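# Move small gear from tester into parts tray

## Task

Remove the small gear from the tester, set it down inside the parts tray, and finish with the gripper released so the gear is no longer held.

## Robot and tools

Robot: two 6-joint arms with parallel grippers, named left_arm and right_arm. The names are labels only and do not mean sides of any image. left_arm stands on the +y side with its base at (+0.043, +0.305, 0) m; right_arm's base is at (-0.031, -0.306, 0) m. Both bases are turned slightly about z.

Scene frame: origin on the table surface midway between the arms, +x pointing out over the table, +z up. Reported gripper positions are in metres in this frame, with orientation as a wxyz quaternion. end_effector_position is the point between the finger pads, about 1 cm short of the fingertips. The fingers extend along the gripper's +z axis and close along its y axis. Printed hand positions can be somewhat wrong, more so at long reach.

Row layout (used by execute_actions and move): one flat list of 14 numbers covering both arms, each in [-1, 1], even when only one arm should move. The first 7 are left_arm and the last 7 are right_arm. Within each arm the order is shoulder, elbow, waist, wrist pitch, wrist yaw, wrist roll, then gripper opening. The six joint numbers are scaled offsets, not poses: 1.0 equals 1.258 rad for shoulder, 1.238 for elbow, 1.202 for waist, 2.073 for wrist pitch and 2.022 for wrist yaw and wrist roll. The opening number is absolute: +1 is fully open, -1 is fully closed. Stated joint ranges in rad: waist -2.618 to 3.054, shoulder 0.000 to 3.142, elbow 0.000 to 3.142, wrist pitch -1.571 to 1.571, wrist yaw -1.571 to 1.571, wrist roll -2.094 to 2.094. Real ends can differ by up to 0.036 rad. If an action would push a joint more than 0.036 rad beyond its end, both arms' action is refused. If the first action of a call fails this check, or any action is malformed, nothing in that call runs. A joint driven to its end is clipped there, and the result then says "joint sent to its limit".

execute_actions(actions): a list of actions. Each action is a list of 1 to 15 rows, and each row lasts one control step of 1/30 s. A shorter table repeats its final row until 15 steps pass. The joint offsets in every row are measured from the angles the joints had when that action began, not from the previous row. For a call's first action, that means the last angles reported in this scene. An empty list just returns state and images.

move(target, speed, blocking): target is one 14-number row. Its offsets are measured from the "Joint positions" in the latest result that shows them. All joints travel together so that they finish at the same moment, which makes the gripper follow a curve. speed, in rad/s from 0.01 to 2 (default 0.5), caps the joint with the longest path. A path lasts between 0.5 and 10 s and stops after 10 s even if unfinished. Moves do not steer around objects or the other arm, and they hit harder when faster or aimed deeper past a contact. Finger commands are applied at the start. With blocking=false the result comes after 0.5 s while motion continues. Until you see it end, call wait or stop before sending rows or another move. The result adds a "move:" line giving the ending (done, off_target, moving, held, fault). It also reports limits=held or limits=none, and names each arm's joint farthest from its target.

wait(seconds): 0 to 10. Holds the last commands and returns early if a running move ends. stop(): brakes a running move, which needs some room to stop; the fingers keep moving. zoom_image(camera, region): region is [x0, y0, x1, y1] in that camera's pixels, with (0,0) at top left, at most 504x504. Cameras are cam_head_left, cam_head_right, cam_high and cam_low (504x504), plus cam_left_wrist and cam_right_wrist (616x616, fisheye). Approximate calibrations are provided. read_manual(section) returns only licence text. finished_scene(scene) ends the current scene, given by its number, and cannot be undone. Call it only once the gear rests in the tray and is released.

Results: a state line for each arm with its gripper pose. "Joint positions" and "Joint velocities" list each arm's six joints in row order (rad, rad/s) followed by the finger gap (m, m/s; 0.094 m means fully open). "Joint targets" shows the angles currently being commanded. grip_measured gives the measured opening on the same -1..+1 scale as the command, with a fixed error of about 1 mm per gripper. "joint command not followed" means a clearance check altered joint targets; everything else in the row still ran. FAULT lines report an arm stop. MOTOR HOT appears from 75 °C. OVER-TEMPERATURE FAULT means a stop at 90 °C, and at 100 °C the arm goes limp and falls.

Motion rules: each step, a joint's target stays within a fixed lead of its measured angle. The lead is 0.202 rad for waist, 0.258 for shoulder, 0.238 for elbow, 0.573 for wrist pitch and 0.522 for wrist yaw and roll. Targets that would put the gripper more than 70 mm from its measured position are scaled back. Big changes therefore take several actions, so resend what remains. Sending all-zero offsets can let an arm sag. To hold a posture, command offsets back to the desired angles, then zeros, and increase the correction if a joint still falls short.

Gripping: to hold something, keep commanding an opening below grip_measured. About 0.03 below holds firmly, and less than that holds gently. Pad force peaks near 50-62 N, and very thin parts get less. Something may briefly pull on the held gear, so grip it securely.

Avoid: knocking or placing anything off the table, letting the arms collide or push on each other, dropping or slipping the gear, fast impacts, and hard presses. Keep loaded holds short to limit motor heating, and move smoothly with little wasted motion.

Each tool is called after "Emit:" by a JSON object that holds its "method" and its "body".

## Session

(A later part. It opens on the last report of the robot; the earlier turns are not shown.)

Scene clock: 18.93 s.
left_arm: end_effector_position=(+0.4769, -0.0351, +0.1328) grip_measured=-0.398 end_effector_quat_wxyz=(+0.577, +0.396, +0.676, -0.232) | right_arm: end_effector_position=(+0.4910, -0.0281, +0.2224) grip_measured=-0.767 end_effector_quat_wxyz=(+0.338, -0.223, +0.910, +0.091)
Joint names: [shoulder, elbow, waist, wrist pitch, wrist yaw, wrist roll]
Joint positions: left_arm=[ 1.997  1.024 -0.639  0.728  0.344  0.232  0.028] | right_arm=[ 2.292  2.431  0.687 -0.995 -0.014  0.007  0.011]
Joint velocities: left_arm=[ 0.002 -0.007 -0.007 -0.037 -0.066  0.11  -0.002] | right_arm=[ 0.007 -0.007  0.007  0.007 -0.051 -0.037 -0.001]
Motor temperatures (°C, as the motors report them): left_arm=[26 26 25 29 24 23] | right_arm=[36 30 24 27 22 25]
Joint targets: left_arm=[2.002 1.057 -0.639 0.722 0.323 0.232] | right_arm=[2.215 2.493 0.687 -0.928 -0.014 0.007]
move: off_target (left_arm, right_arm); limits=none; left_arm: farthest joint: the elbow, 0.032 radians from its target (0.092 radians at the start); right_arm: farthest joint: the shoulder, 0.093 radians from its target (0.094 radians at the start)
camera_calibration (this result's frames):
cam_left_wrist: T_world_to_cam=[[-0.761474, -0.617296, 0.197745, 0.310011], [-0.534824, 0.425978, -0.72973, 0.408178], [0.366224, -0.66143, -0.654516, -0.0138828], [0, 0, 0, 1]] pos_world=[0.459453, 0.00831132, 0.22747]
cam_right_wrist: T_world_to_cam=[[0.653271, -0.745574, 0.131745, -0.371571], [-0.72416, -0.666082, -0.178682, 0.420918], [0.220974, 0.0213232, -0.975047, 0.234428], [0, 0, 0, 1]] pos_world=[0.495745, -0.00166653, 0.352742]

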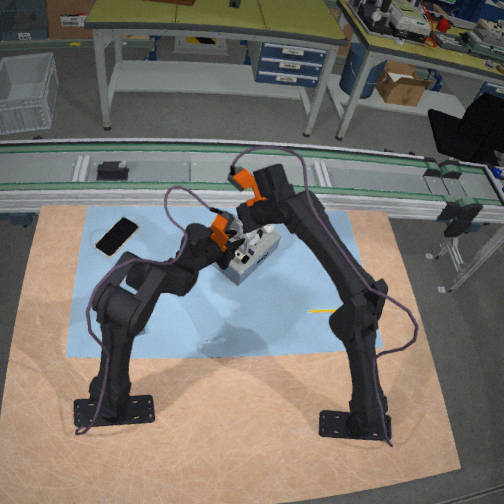

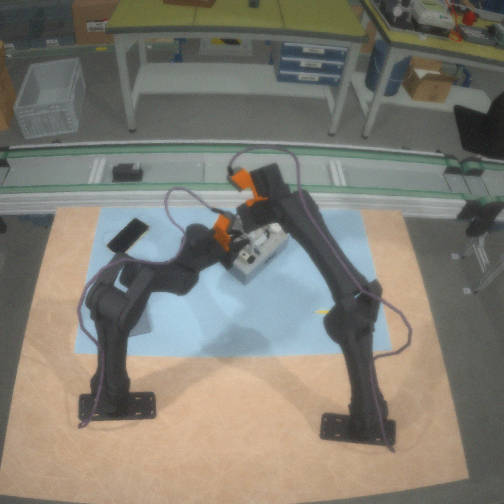

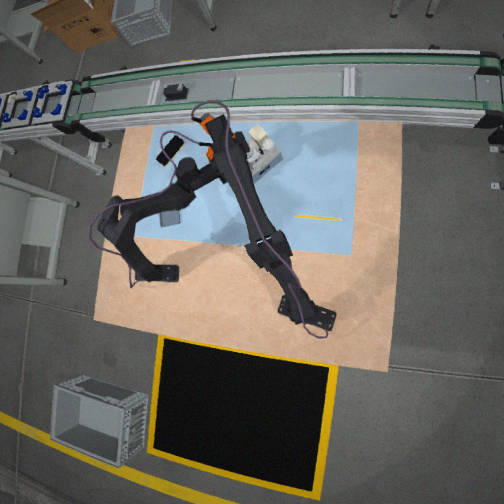

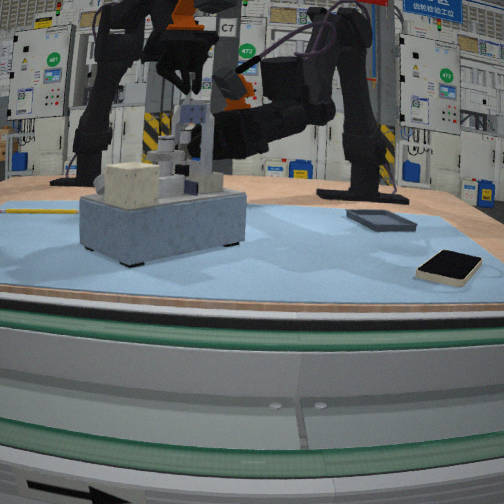

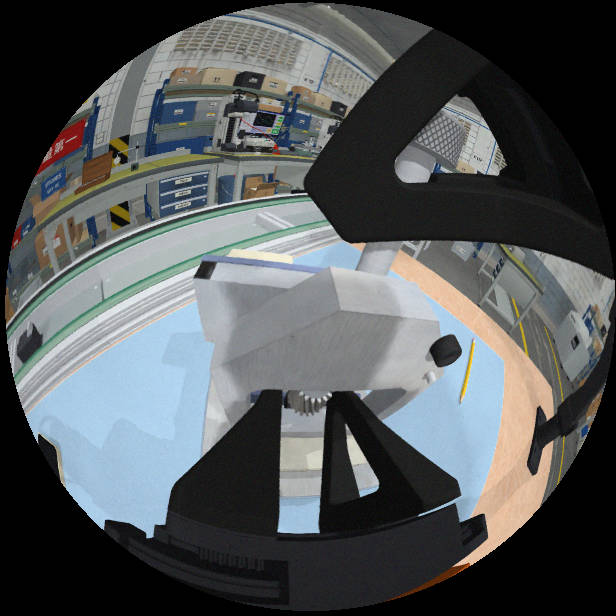

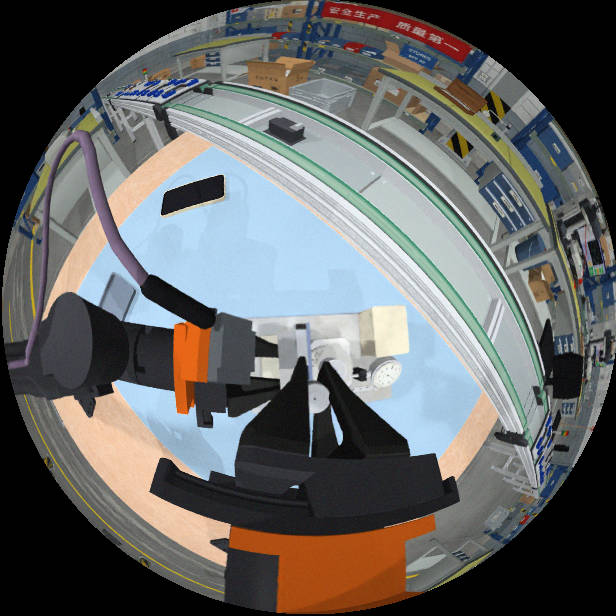

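Emit:
{"method": "move", "body": {"target": [0.018,0.05,-0.008,-0.008,0.008,0,-0.4,-0.075,0.06,0,0.04,0,0,-0.82], "speed": 0.08}}

Emit:
{"method": "execute_actions", "body": {"actions": [[[0,0.024,0,0,0,0,-0.68,-0.07,0.05,0,0.033,0,0,-0.82]],[[0,0.024,0,0,0,0,-0.68,-0.07,0.05,0,0.033,0,0,-0.82]]]}}

Emit:
{"method": "zoom_image", "body": {"camera": "cam_low", "region": [140, 40, 300, 210]}}

Scene clock: 20.57 s.
left_arm: end_effector_position=(+0.4778, -0.0392, +0.1298) grip_measured=-0.398 end_effector_quat_wxyz=(+0.570, +0.401, +0.676, -0.238) | right_arm: end_effector_position=(+0.4910, -0.0281, +0.2227) grip_measured=-0.767 end_effector_quat_wxyz=(+0.338, -0.223, +0.910, +0.091)
Joint names: [shoulder, elbow, waist, wrist pitch, wrist yaw, wrist roll]
Joint positions: left_arm=[ 2.013  1.046 -0.639  0.711  0.363  0.232  0.028] | right_arm=[ 2.291  2.43   0.687 -0.995 -0.014  0.007  0.011]
Joint velocities: left_arm=[-0.032  0.017 -0.012 -0.022  0.007  0.081 -0.   ] | right_arm=[-0.012  0.002 -0.007  0.051 -0.022  0.022  0.   ]
Motor temperatures (°C, as the motors report them): left_arm=[26 26 25 29 24 23] | right_arm=[37 30 24 27 22 25]
Joint targets: left_arm=[2.019 1.086 -0.649 0.711 0.361 0.232] | right_arm=[2.214 2.492 0.687 -0.927 -0.014 0.007]
move: off_target (left_arm, right_arm); limits=none; left_arm: farthest joint: the elbow, 0.040 radians from its target (0.062 radians at the start); right_arm: farthest joint: the shoulder, 0.094 radians from its target (0.094 radians at the start)
camera_calibration (this result's frames):
cam_left_wrist: T_world_to_cam=[[-0.769933, -0.604115, 0.205543, 0.312278], [-0.535727, 0.436933, -0.722556, 0.40816], [0.346699, -0.666434, -0.66005, -0.00912077], [0, 0, 0, 1]] pos_world=[0.462257, 0.00423475, 0.224712]
cam_right_wrist: T_world_to_cam=[[0.653182, -0.74562, 0.131923, -0.3716], [-0.724039, -0.666019, -0.179407, 0.42106], [0.221633, 0.0216683, -0.974889, 0.234332], [0, 0, 0, 1]] pos_world=[0.49565, -0.00171635, 0.353011]

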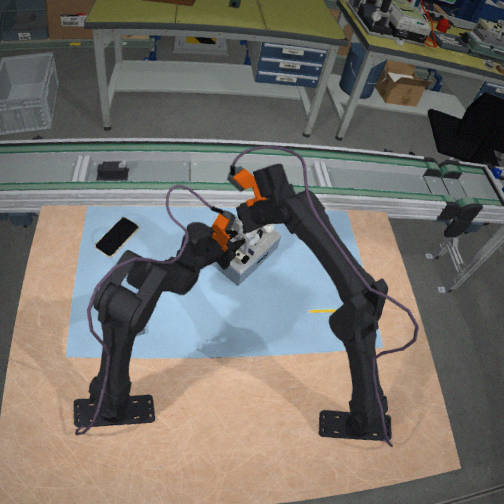

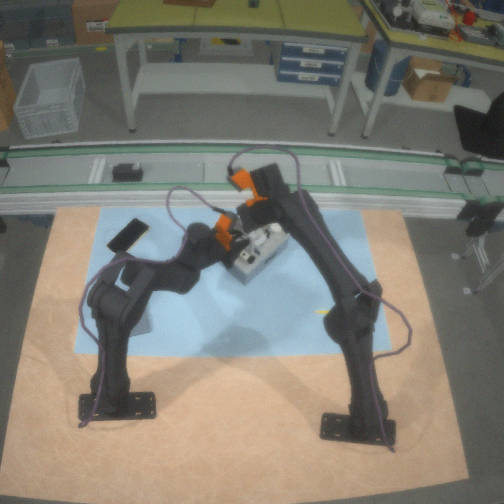

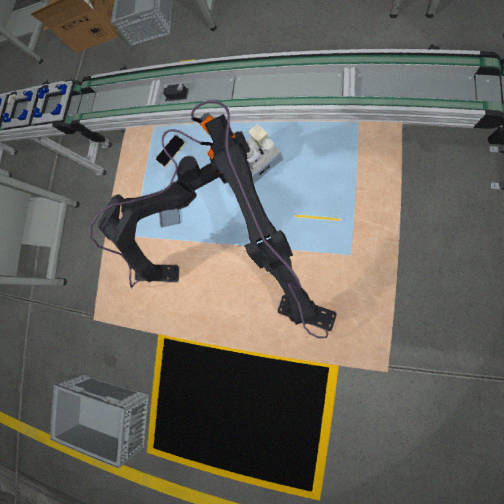

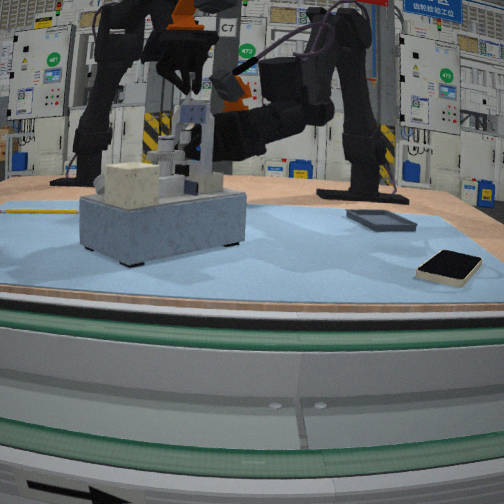

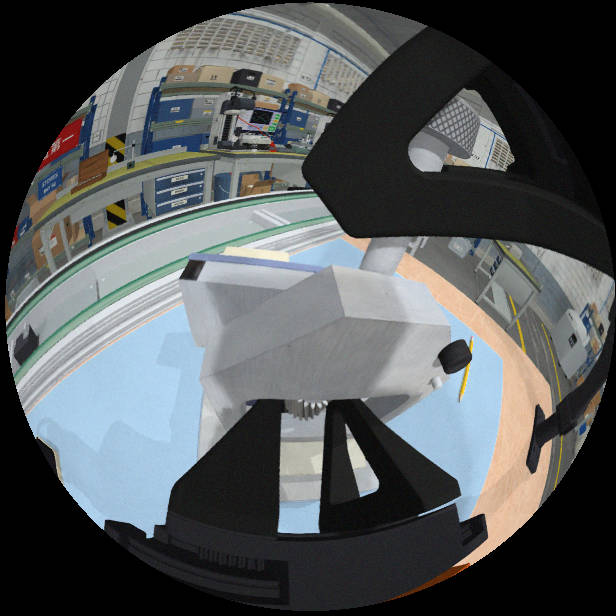

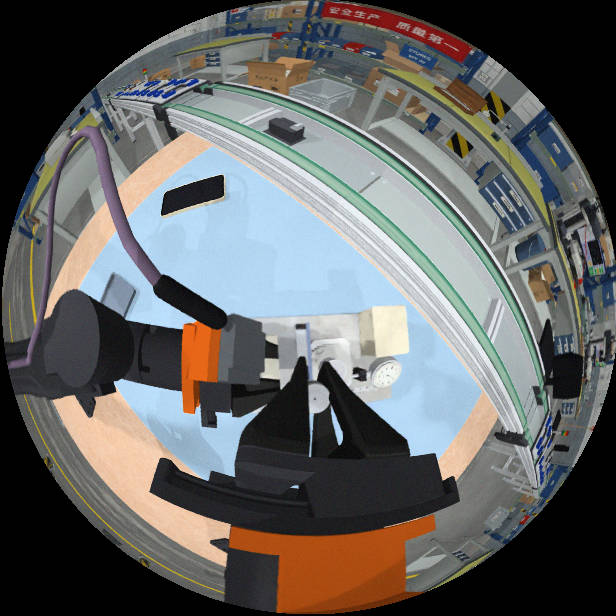

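Scene clock: 21.57 s.
left_arm: end_effector_position=(+0.4769, -0.0399, +0.1296) grip_measured=-0.633 end_effector_quat_wxyz=(+0.569, +0.402, +0.676, -0.241) | right_arm: end_effector_position=(+0.4911, -0.0281, +0.2227) grip_measured=-0.767 end_effector_quat_wxyz=(+0.338, -0.223, +0.910, +0.091)
Joint names: [shoulder, elbow, waist, wrist pitch, wrist yaw, wrist roll]
Joint positions: left_arm=[ 2.013  1.046 -0.639  0.709  0.369  0.231  0.017] | right_arm=[ 2.291  2.43   0.687 -0.994 -0.014  0.007  0.011]
Joint velocities: left_arm=[-0.002  0.007 -0.007  0.022  0.022  0.007  0.001] | right_arm=[-0.012  0.012 -0.002  0.007  0.007 -0.007  0.   ]
Motor temperatures (°C, as the motors report them): left_arm=[26 26 25 29 24 23] | right_arm=[38 30 24 27 22 25]
Joint targets: left_arm=[2.013 1.076 -0.639 0.709 0.369 0.231] | right_arm=[2.210 2.487 0.687 -0.931 -0.014 0.007]
camera_calibration (this result's frames):
cam_left_wrist: T_world_to_cam=[[-0.772911, -0.599226, 0.208654, 0.312389], [-0.535306, 0.439246, -0.721464, 0.407586], [0.34067, -0.669321, -0.660267, -0.00658254], [0, 0, 0, 1]] pos_world=[0.461875, 0.00375565, 0.224531]
cam_right_wrist: T_world_to_cam=[[0.653137, -0.745644, 0.132012, -0.371623], [-0.723978, -0.665987, -0.17977, 0.421191], [0.221962, 0.0218409, -0.974811, 0.234203], [0, 0, 0, 1]] pos_world=[0.49567, -0.00170618, 0.35308]

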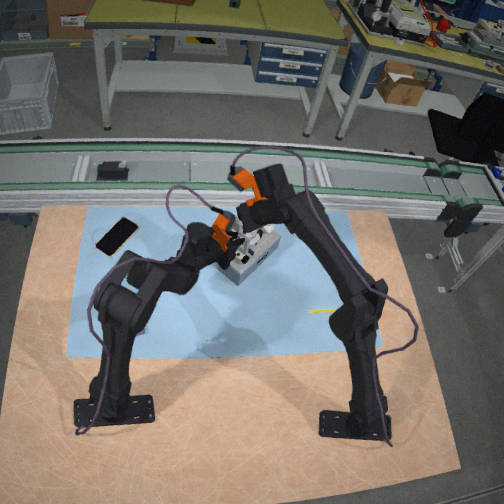

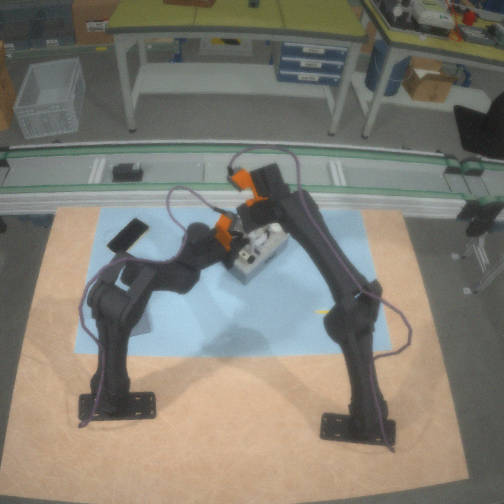

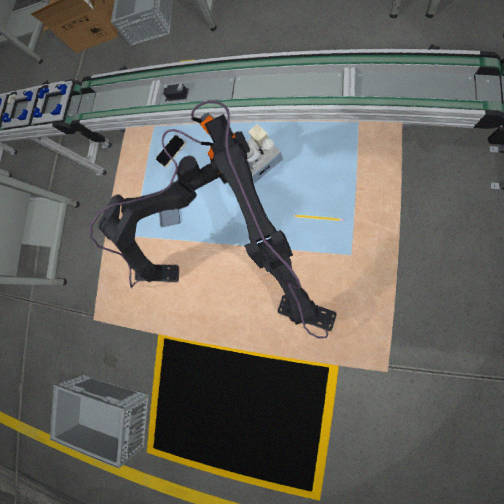

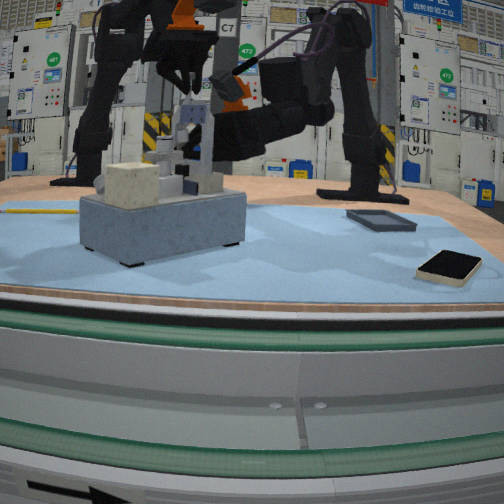

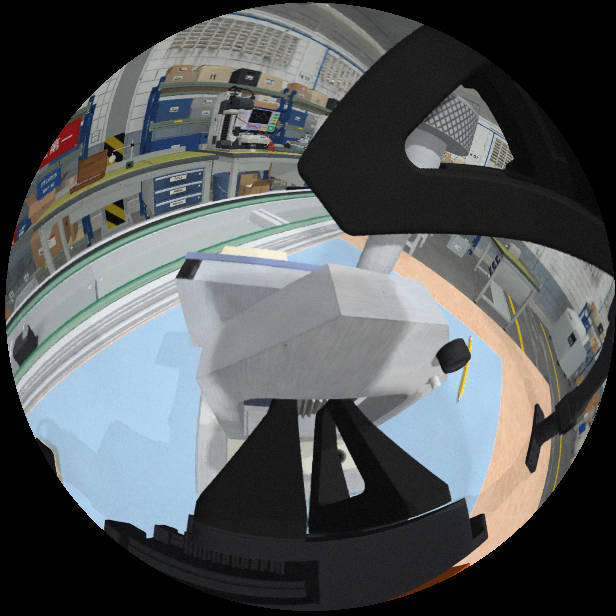

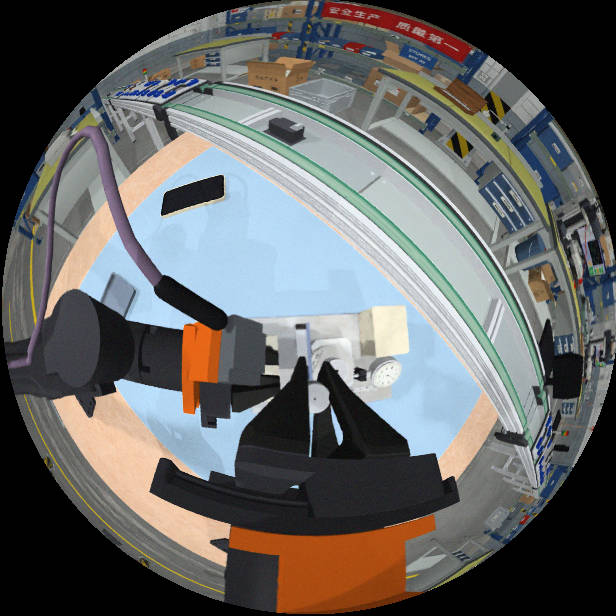

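Region (140, 40, 300, 210) of cam_low's 504x504 image, scaled by 2.965, with more detail than that image has; it fills the left 474 columns of this view, and the rest is white.

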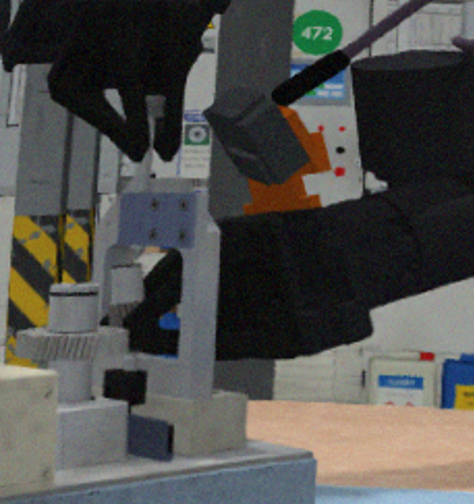

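Emit:
{"method": "move", "body": {"target": [-0.06,-0.06,0.008,0.025,-0.03,0,-0.68,-0.07,0.05,0,0.035,0,0,-0.82], "speed": 0.08}}

Scene clock: 23.63 s.
left_arm: end_effector_position=(+0.4715, -0.0261, +0.1281) grip_measured=-0.633 end_effector_quat_wxyz=(+0.575, +0.388, +0.686, -0.221) | right_arm: end_effector_position=(+0.4910, -0.0281, +0.2218) grip_measured=-0.767 end_effector_quat_wxyz=(+0.337, -0.223, +0.910, +0.091)
Joint names: [shoulder, elbow, waist, wrist pitch, wrist yaw, wrist roll]
Joint positions: left_arm=[ 1.97   0.975 -0.64   0.739  0.314  0.229  0.017] | right_arm=[ 2.292  2.429  0.687 -0.995 -0.014  0.007  0.011]
Joint velocities: left_arm=[ 0.007 -0.012 -0.007 -0.037  0.022 -0.007 -0.001] | right_arm=[ 0.002 -0.002 -0.002 -0.022 -0.007 -0.037 -0.   ]
Motor temperatures (°C, as the motors report them): left_arm=[27 26 25 29 24 23] | right_arm=[39 30 24 27 22 25]
Joint targets: left_arm=[1.937 0.972 -0.630 0.761 0.309 0.231] | right_arm=[2.211 2.486 0.687 -0.928 -0.014 0.007]
move: off_target (left_arm, right_arm); limits=none; left_arm: farthest joint: the shoulder, 0.033 radians from its target (0.075 radians at the start); right_arm: farthest joint: the shoulder, 0.089 radians from its target (0.088 radians at the start)
camera_calibration (this result's frames):
cam_left_wrist: T_world_to_cam=[[-0.741243, -0.641615, 0.197204, 0.30223], [-0.553333, 0.417765, -0.720622, 0.405346], [0.379976, -0.643275, -0.664692, -0.0137321], [0, 0, 0, 1]] pos_world=[0.453535, 0.0157427, 0.223372]
cam_right_wrist: T_world_to_cam=[[0.653405, -0.745504, 0.131479, -0.371483], [-0.72434, -0.666177, -0.177594, 0.420613], [0.219985, 0.0208055, -0.975281, 0.234342], [0, 0, 0, 1]] pos_world=[0.495844, -0.00161482, 0.35209]

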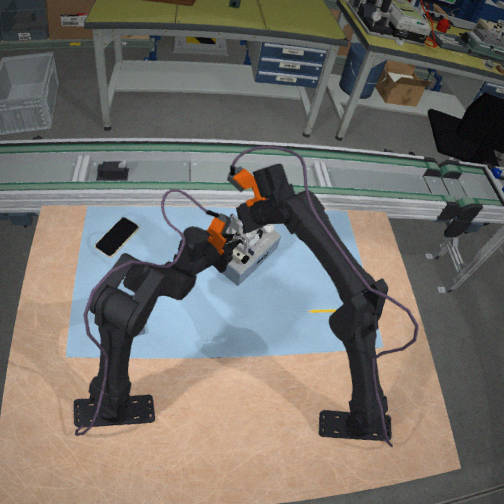

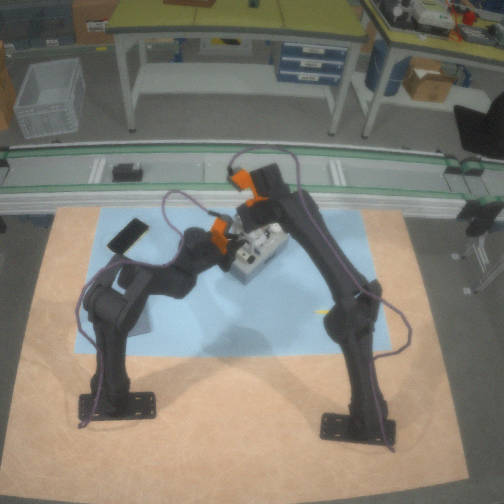

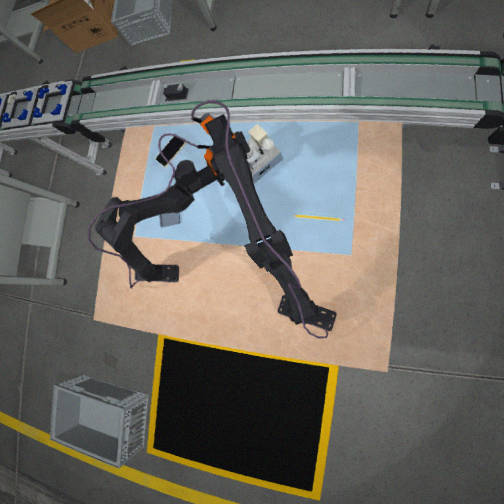

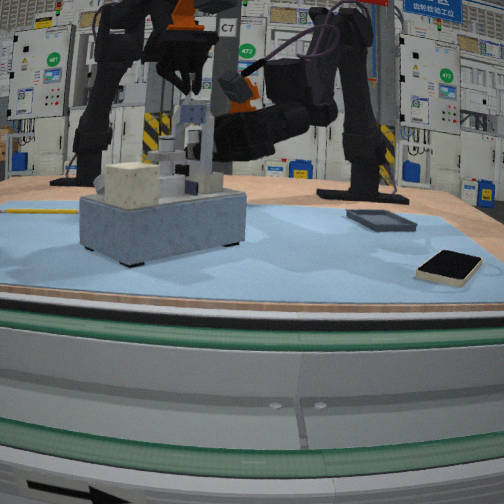

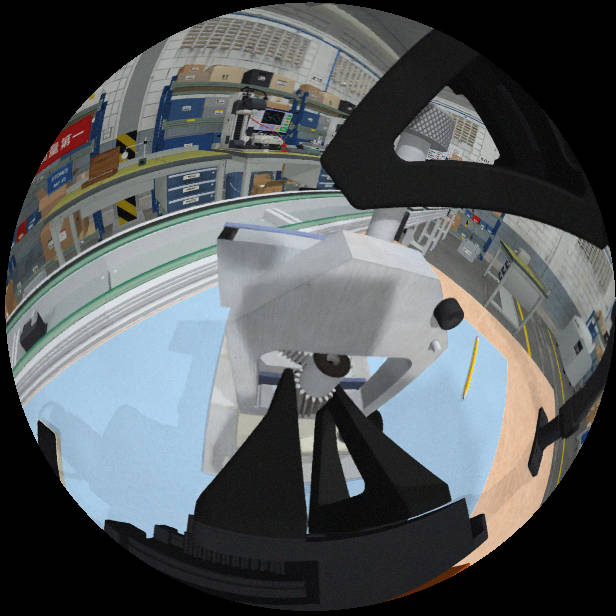

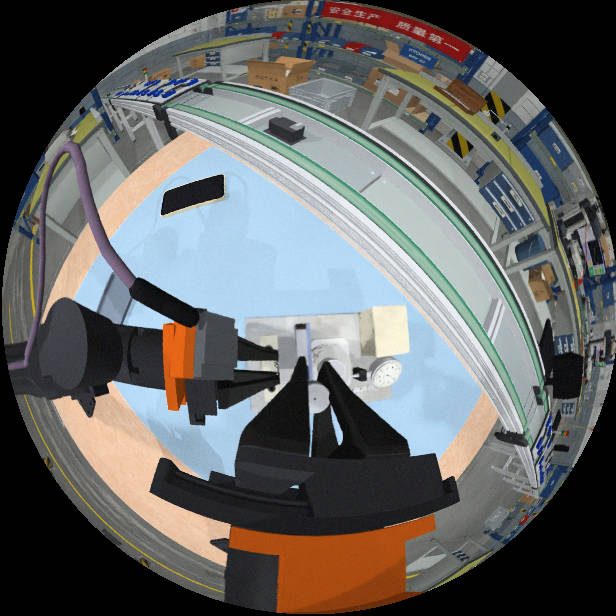

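Emit:
{"method": "move", "body": {"target": [-0.07,-0.03,0.01,0.01,-0.01,0,-0.68,-0.07,0.05,0,0.035,0,0,-0.82], "speed": 0.08}}

Emit:
{"method": "move", "body": {"target": [-0.07,-0.07,0.01,0.01,0,0,-0.68,-0.07,0.05,0,0.035,0,0,-0.82], "speed": 0.08}}

Scene clock: 25.10 s.
left_arm: end_effector_position=(+0.4655, -0.0194, +0.1390) grip_measured=-0.633 end_effector_quat_wxyz=(+0.582, +0.383, +0.684, -0.216) | right_arm: end_effector_position=(+0.4911, -0.0281, +0.2244) grip_measured=-0.767 end_effector_quat_wxyz=(+0.340, -0.223, +0.909, +0.092)
Joint names: [shoulder, elbow, waist, wrist pitch, wrist yaw, wrist roll]
Joint positions: left_arm=[ 1.918  0.938 -0.64   0.739  0.299  0.229  0.017] | right_arm=[ 2.288  2.428  0.687 -0.991 -0.014  0.007  0.011]
Joint velocities: left_arm=[-0.002  0.007  0.007 -0.051 -0.037 -0.066  0.   ] | right_arm=[-0.012  0.007  0.007  0.007 -0.125 -0.007 -0.001]
Motor temperatures (°C, as the motors report them): left_arm=[27 26 25 29 24 23] | right_arm=[40 31 24 28 22 25]
Joint targets: left_arm=[1.882 0.938 -0.628 0.760 0.294 0.229] | right_arm=[2.208 2.488 0.687 -0.925 -0.014 0.007]
move: off_target (left_arm, right_arm); limits=none; left_arm: farthest joint: the shoulder, 0.036 radians from its target (0.088 radians at the start); right_arm: farthest joint: the shoulder, 0.084 radians from its target (0.088 radians at the start)
camera_calibration (this result's frames):
cam_left_wrist: T_world_to_cam=[[-0.734907, -0.651085, 0.189736, 0.297808], [-0.54883, 0.406651, -0.730356, 0.406187], [0.398368, -0.640877, -0.656186, -0.00962498], [0, 0, 0, 1]] pos_world=[0.445624, 0.0225535, 0.233841]
cam_right_wrist: T_world_to_cam=[[0.6526, -0.745925, 0.133075, -0.371838], [-0.72324, -0.6656, -0.184118, 0.422153], [0.225913, 0.0239101, -0.973854, 0.233758], [0, 0, 0, 1]] pos_world=[0.49517, -0.00196774, 0.354855]

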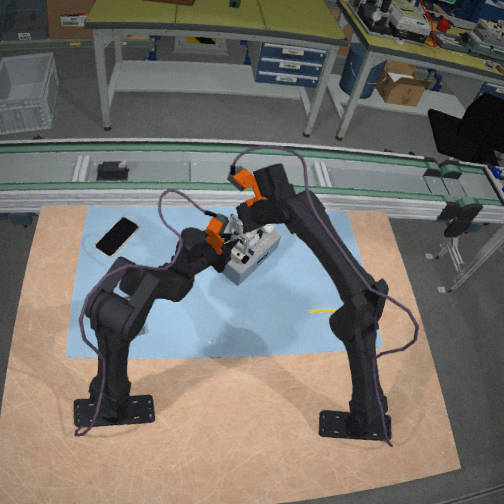

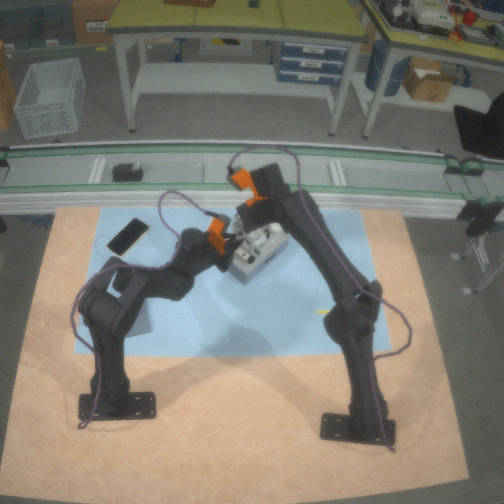

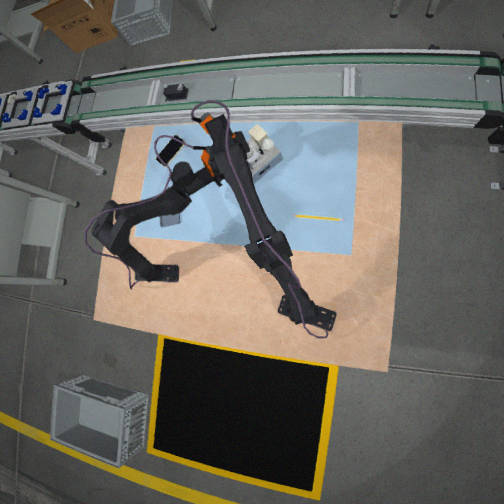

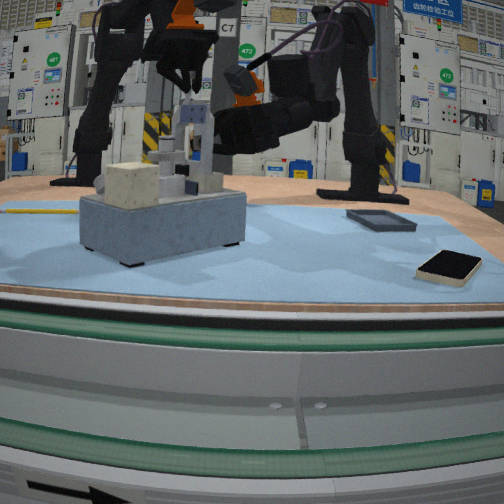

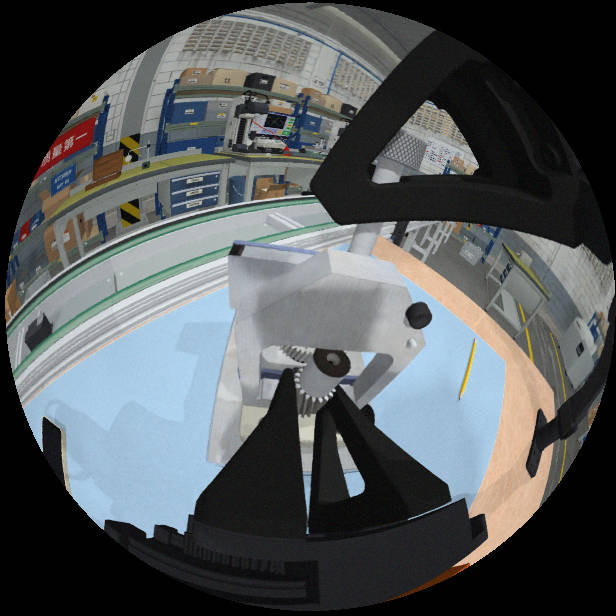

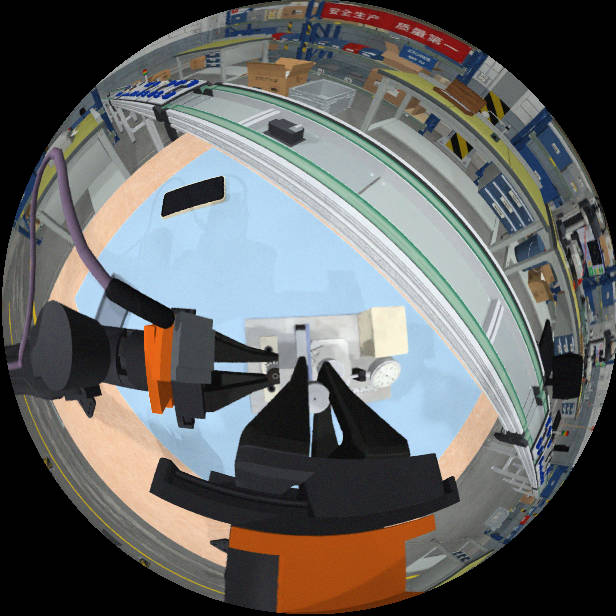

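Scene clock: 26.50 s.
left_arm: end_effector_position=(+0.4480, -0.0085, +0.1317) grip_measured=-0.633 end_effector_quat_wxyz=(+0.571, +0.385, +0.693, -0.215) | right_arm: end_effector_position=(+0.4911, -0.0281, +0.2245) grip_measured=-0.768 end_effector_quat_wxyz=(+0.340, -0.223, +0.909, +0.092)
Joint names: [shoulder, elbow, waist, wrist pitch, wrist yaw, wrist roll]
Joint positions: left_arm=[ 1.863  0.854 -0.64   0.737  0.299  0.229  0.017] | right_arm=[ 2.287  2.426  0.687 -0.99  -0.014  0.007  0.011]
Joint velocities: left_arm=[-0.002  0.012  0.007 -0.022 -0.022 -0.007 -0.001] | right_arm=[ 0.007  0.007 -0.012 -0.007 -0.037  0.022 -0.001]
Motor temperatures (°C, as the motors report them): left_arm=[27 26 25 29 24 23] | right_arm=[41 31 24 28 22 25]
Joint targets: left_arm=[1.831 0.851 -0.628 0.759 0.299 0.229] | right_arm=[2.207 2.485 0.687 -0.924 -0.014 0.007]
move: off_target (left_arm, right_arm); limits=none; left_arm: farthest joint: the shoulder, 0.033 radians from its target (0.088 radians at the start); right_arm: farthest joint: the shoulder, 0.087 radians from its target (0.088 radians at the start)
camera_calibration (this result's frames):
cam_left_wrist: T_world_to_cam=[[-0.730079, -0.6541, 0.197833, 0.290217], [-0.566775, 0.417857, -0.710043, 0.392288], [0.381773, -0.630514, -0.675796, 0.00959851], [0, 0, 0, 1]] pos_world=[0.430556, 0.0319628, 0.227614]
cam_right_wrist: T_world_to_cam=[[0.652555, -0.745949, 0.133164, -0.371837], [-0.723178, -0.665568, -0.18448, 0.422199], [0.226242, 0.0240824, -0.973773, 0.233601], [0, 0, 0, 1]] pos_world=[0.495118, -0.00199507, 0.354877]

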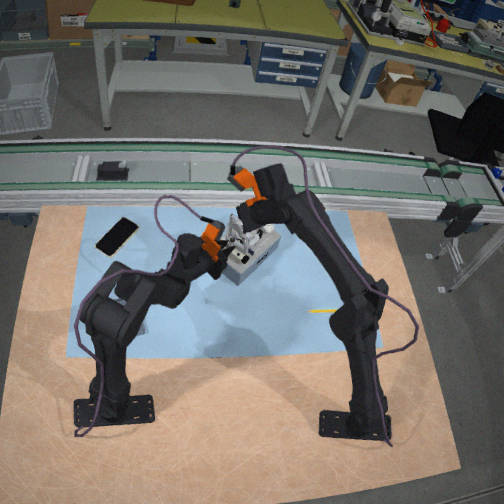

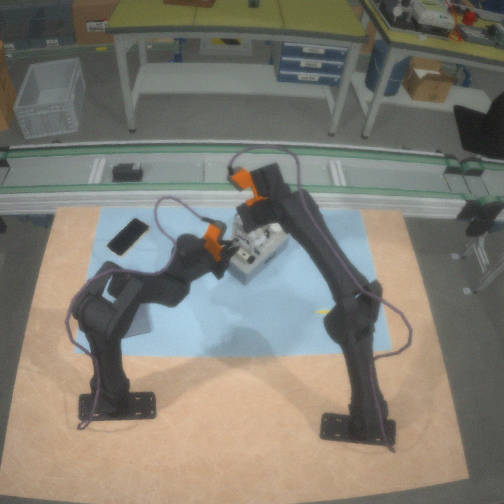

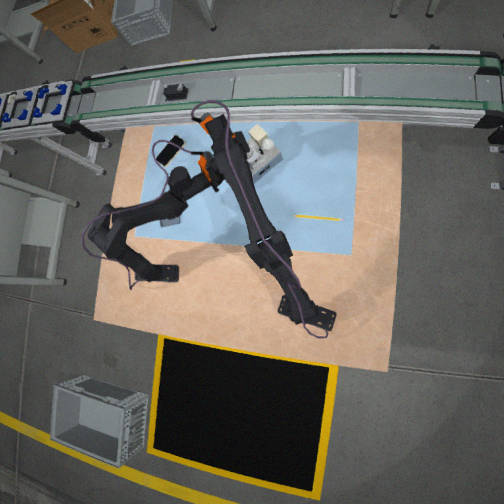

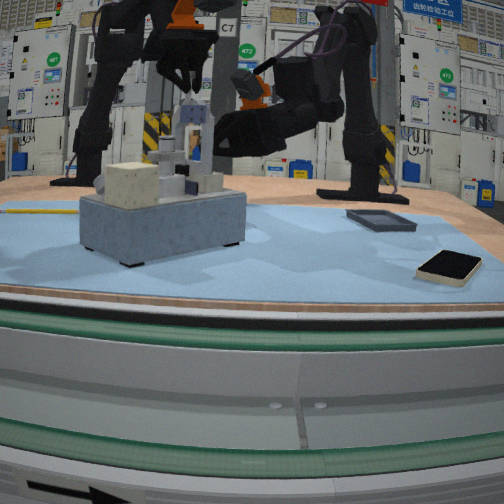

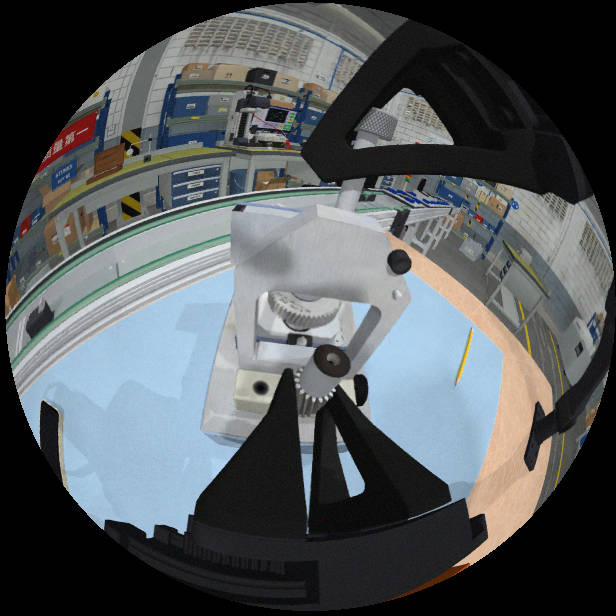

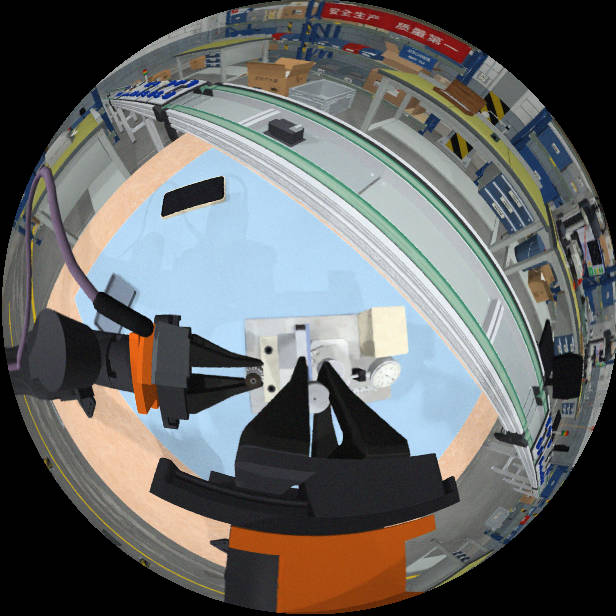

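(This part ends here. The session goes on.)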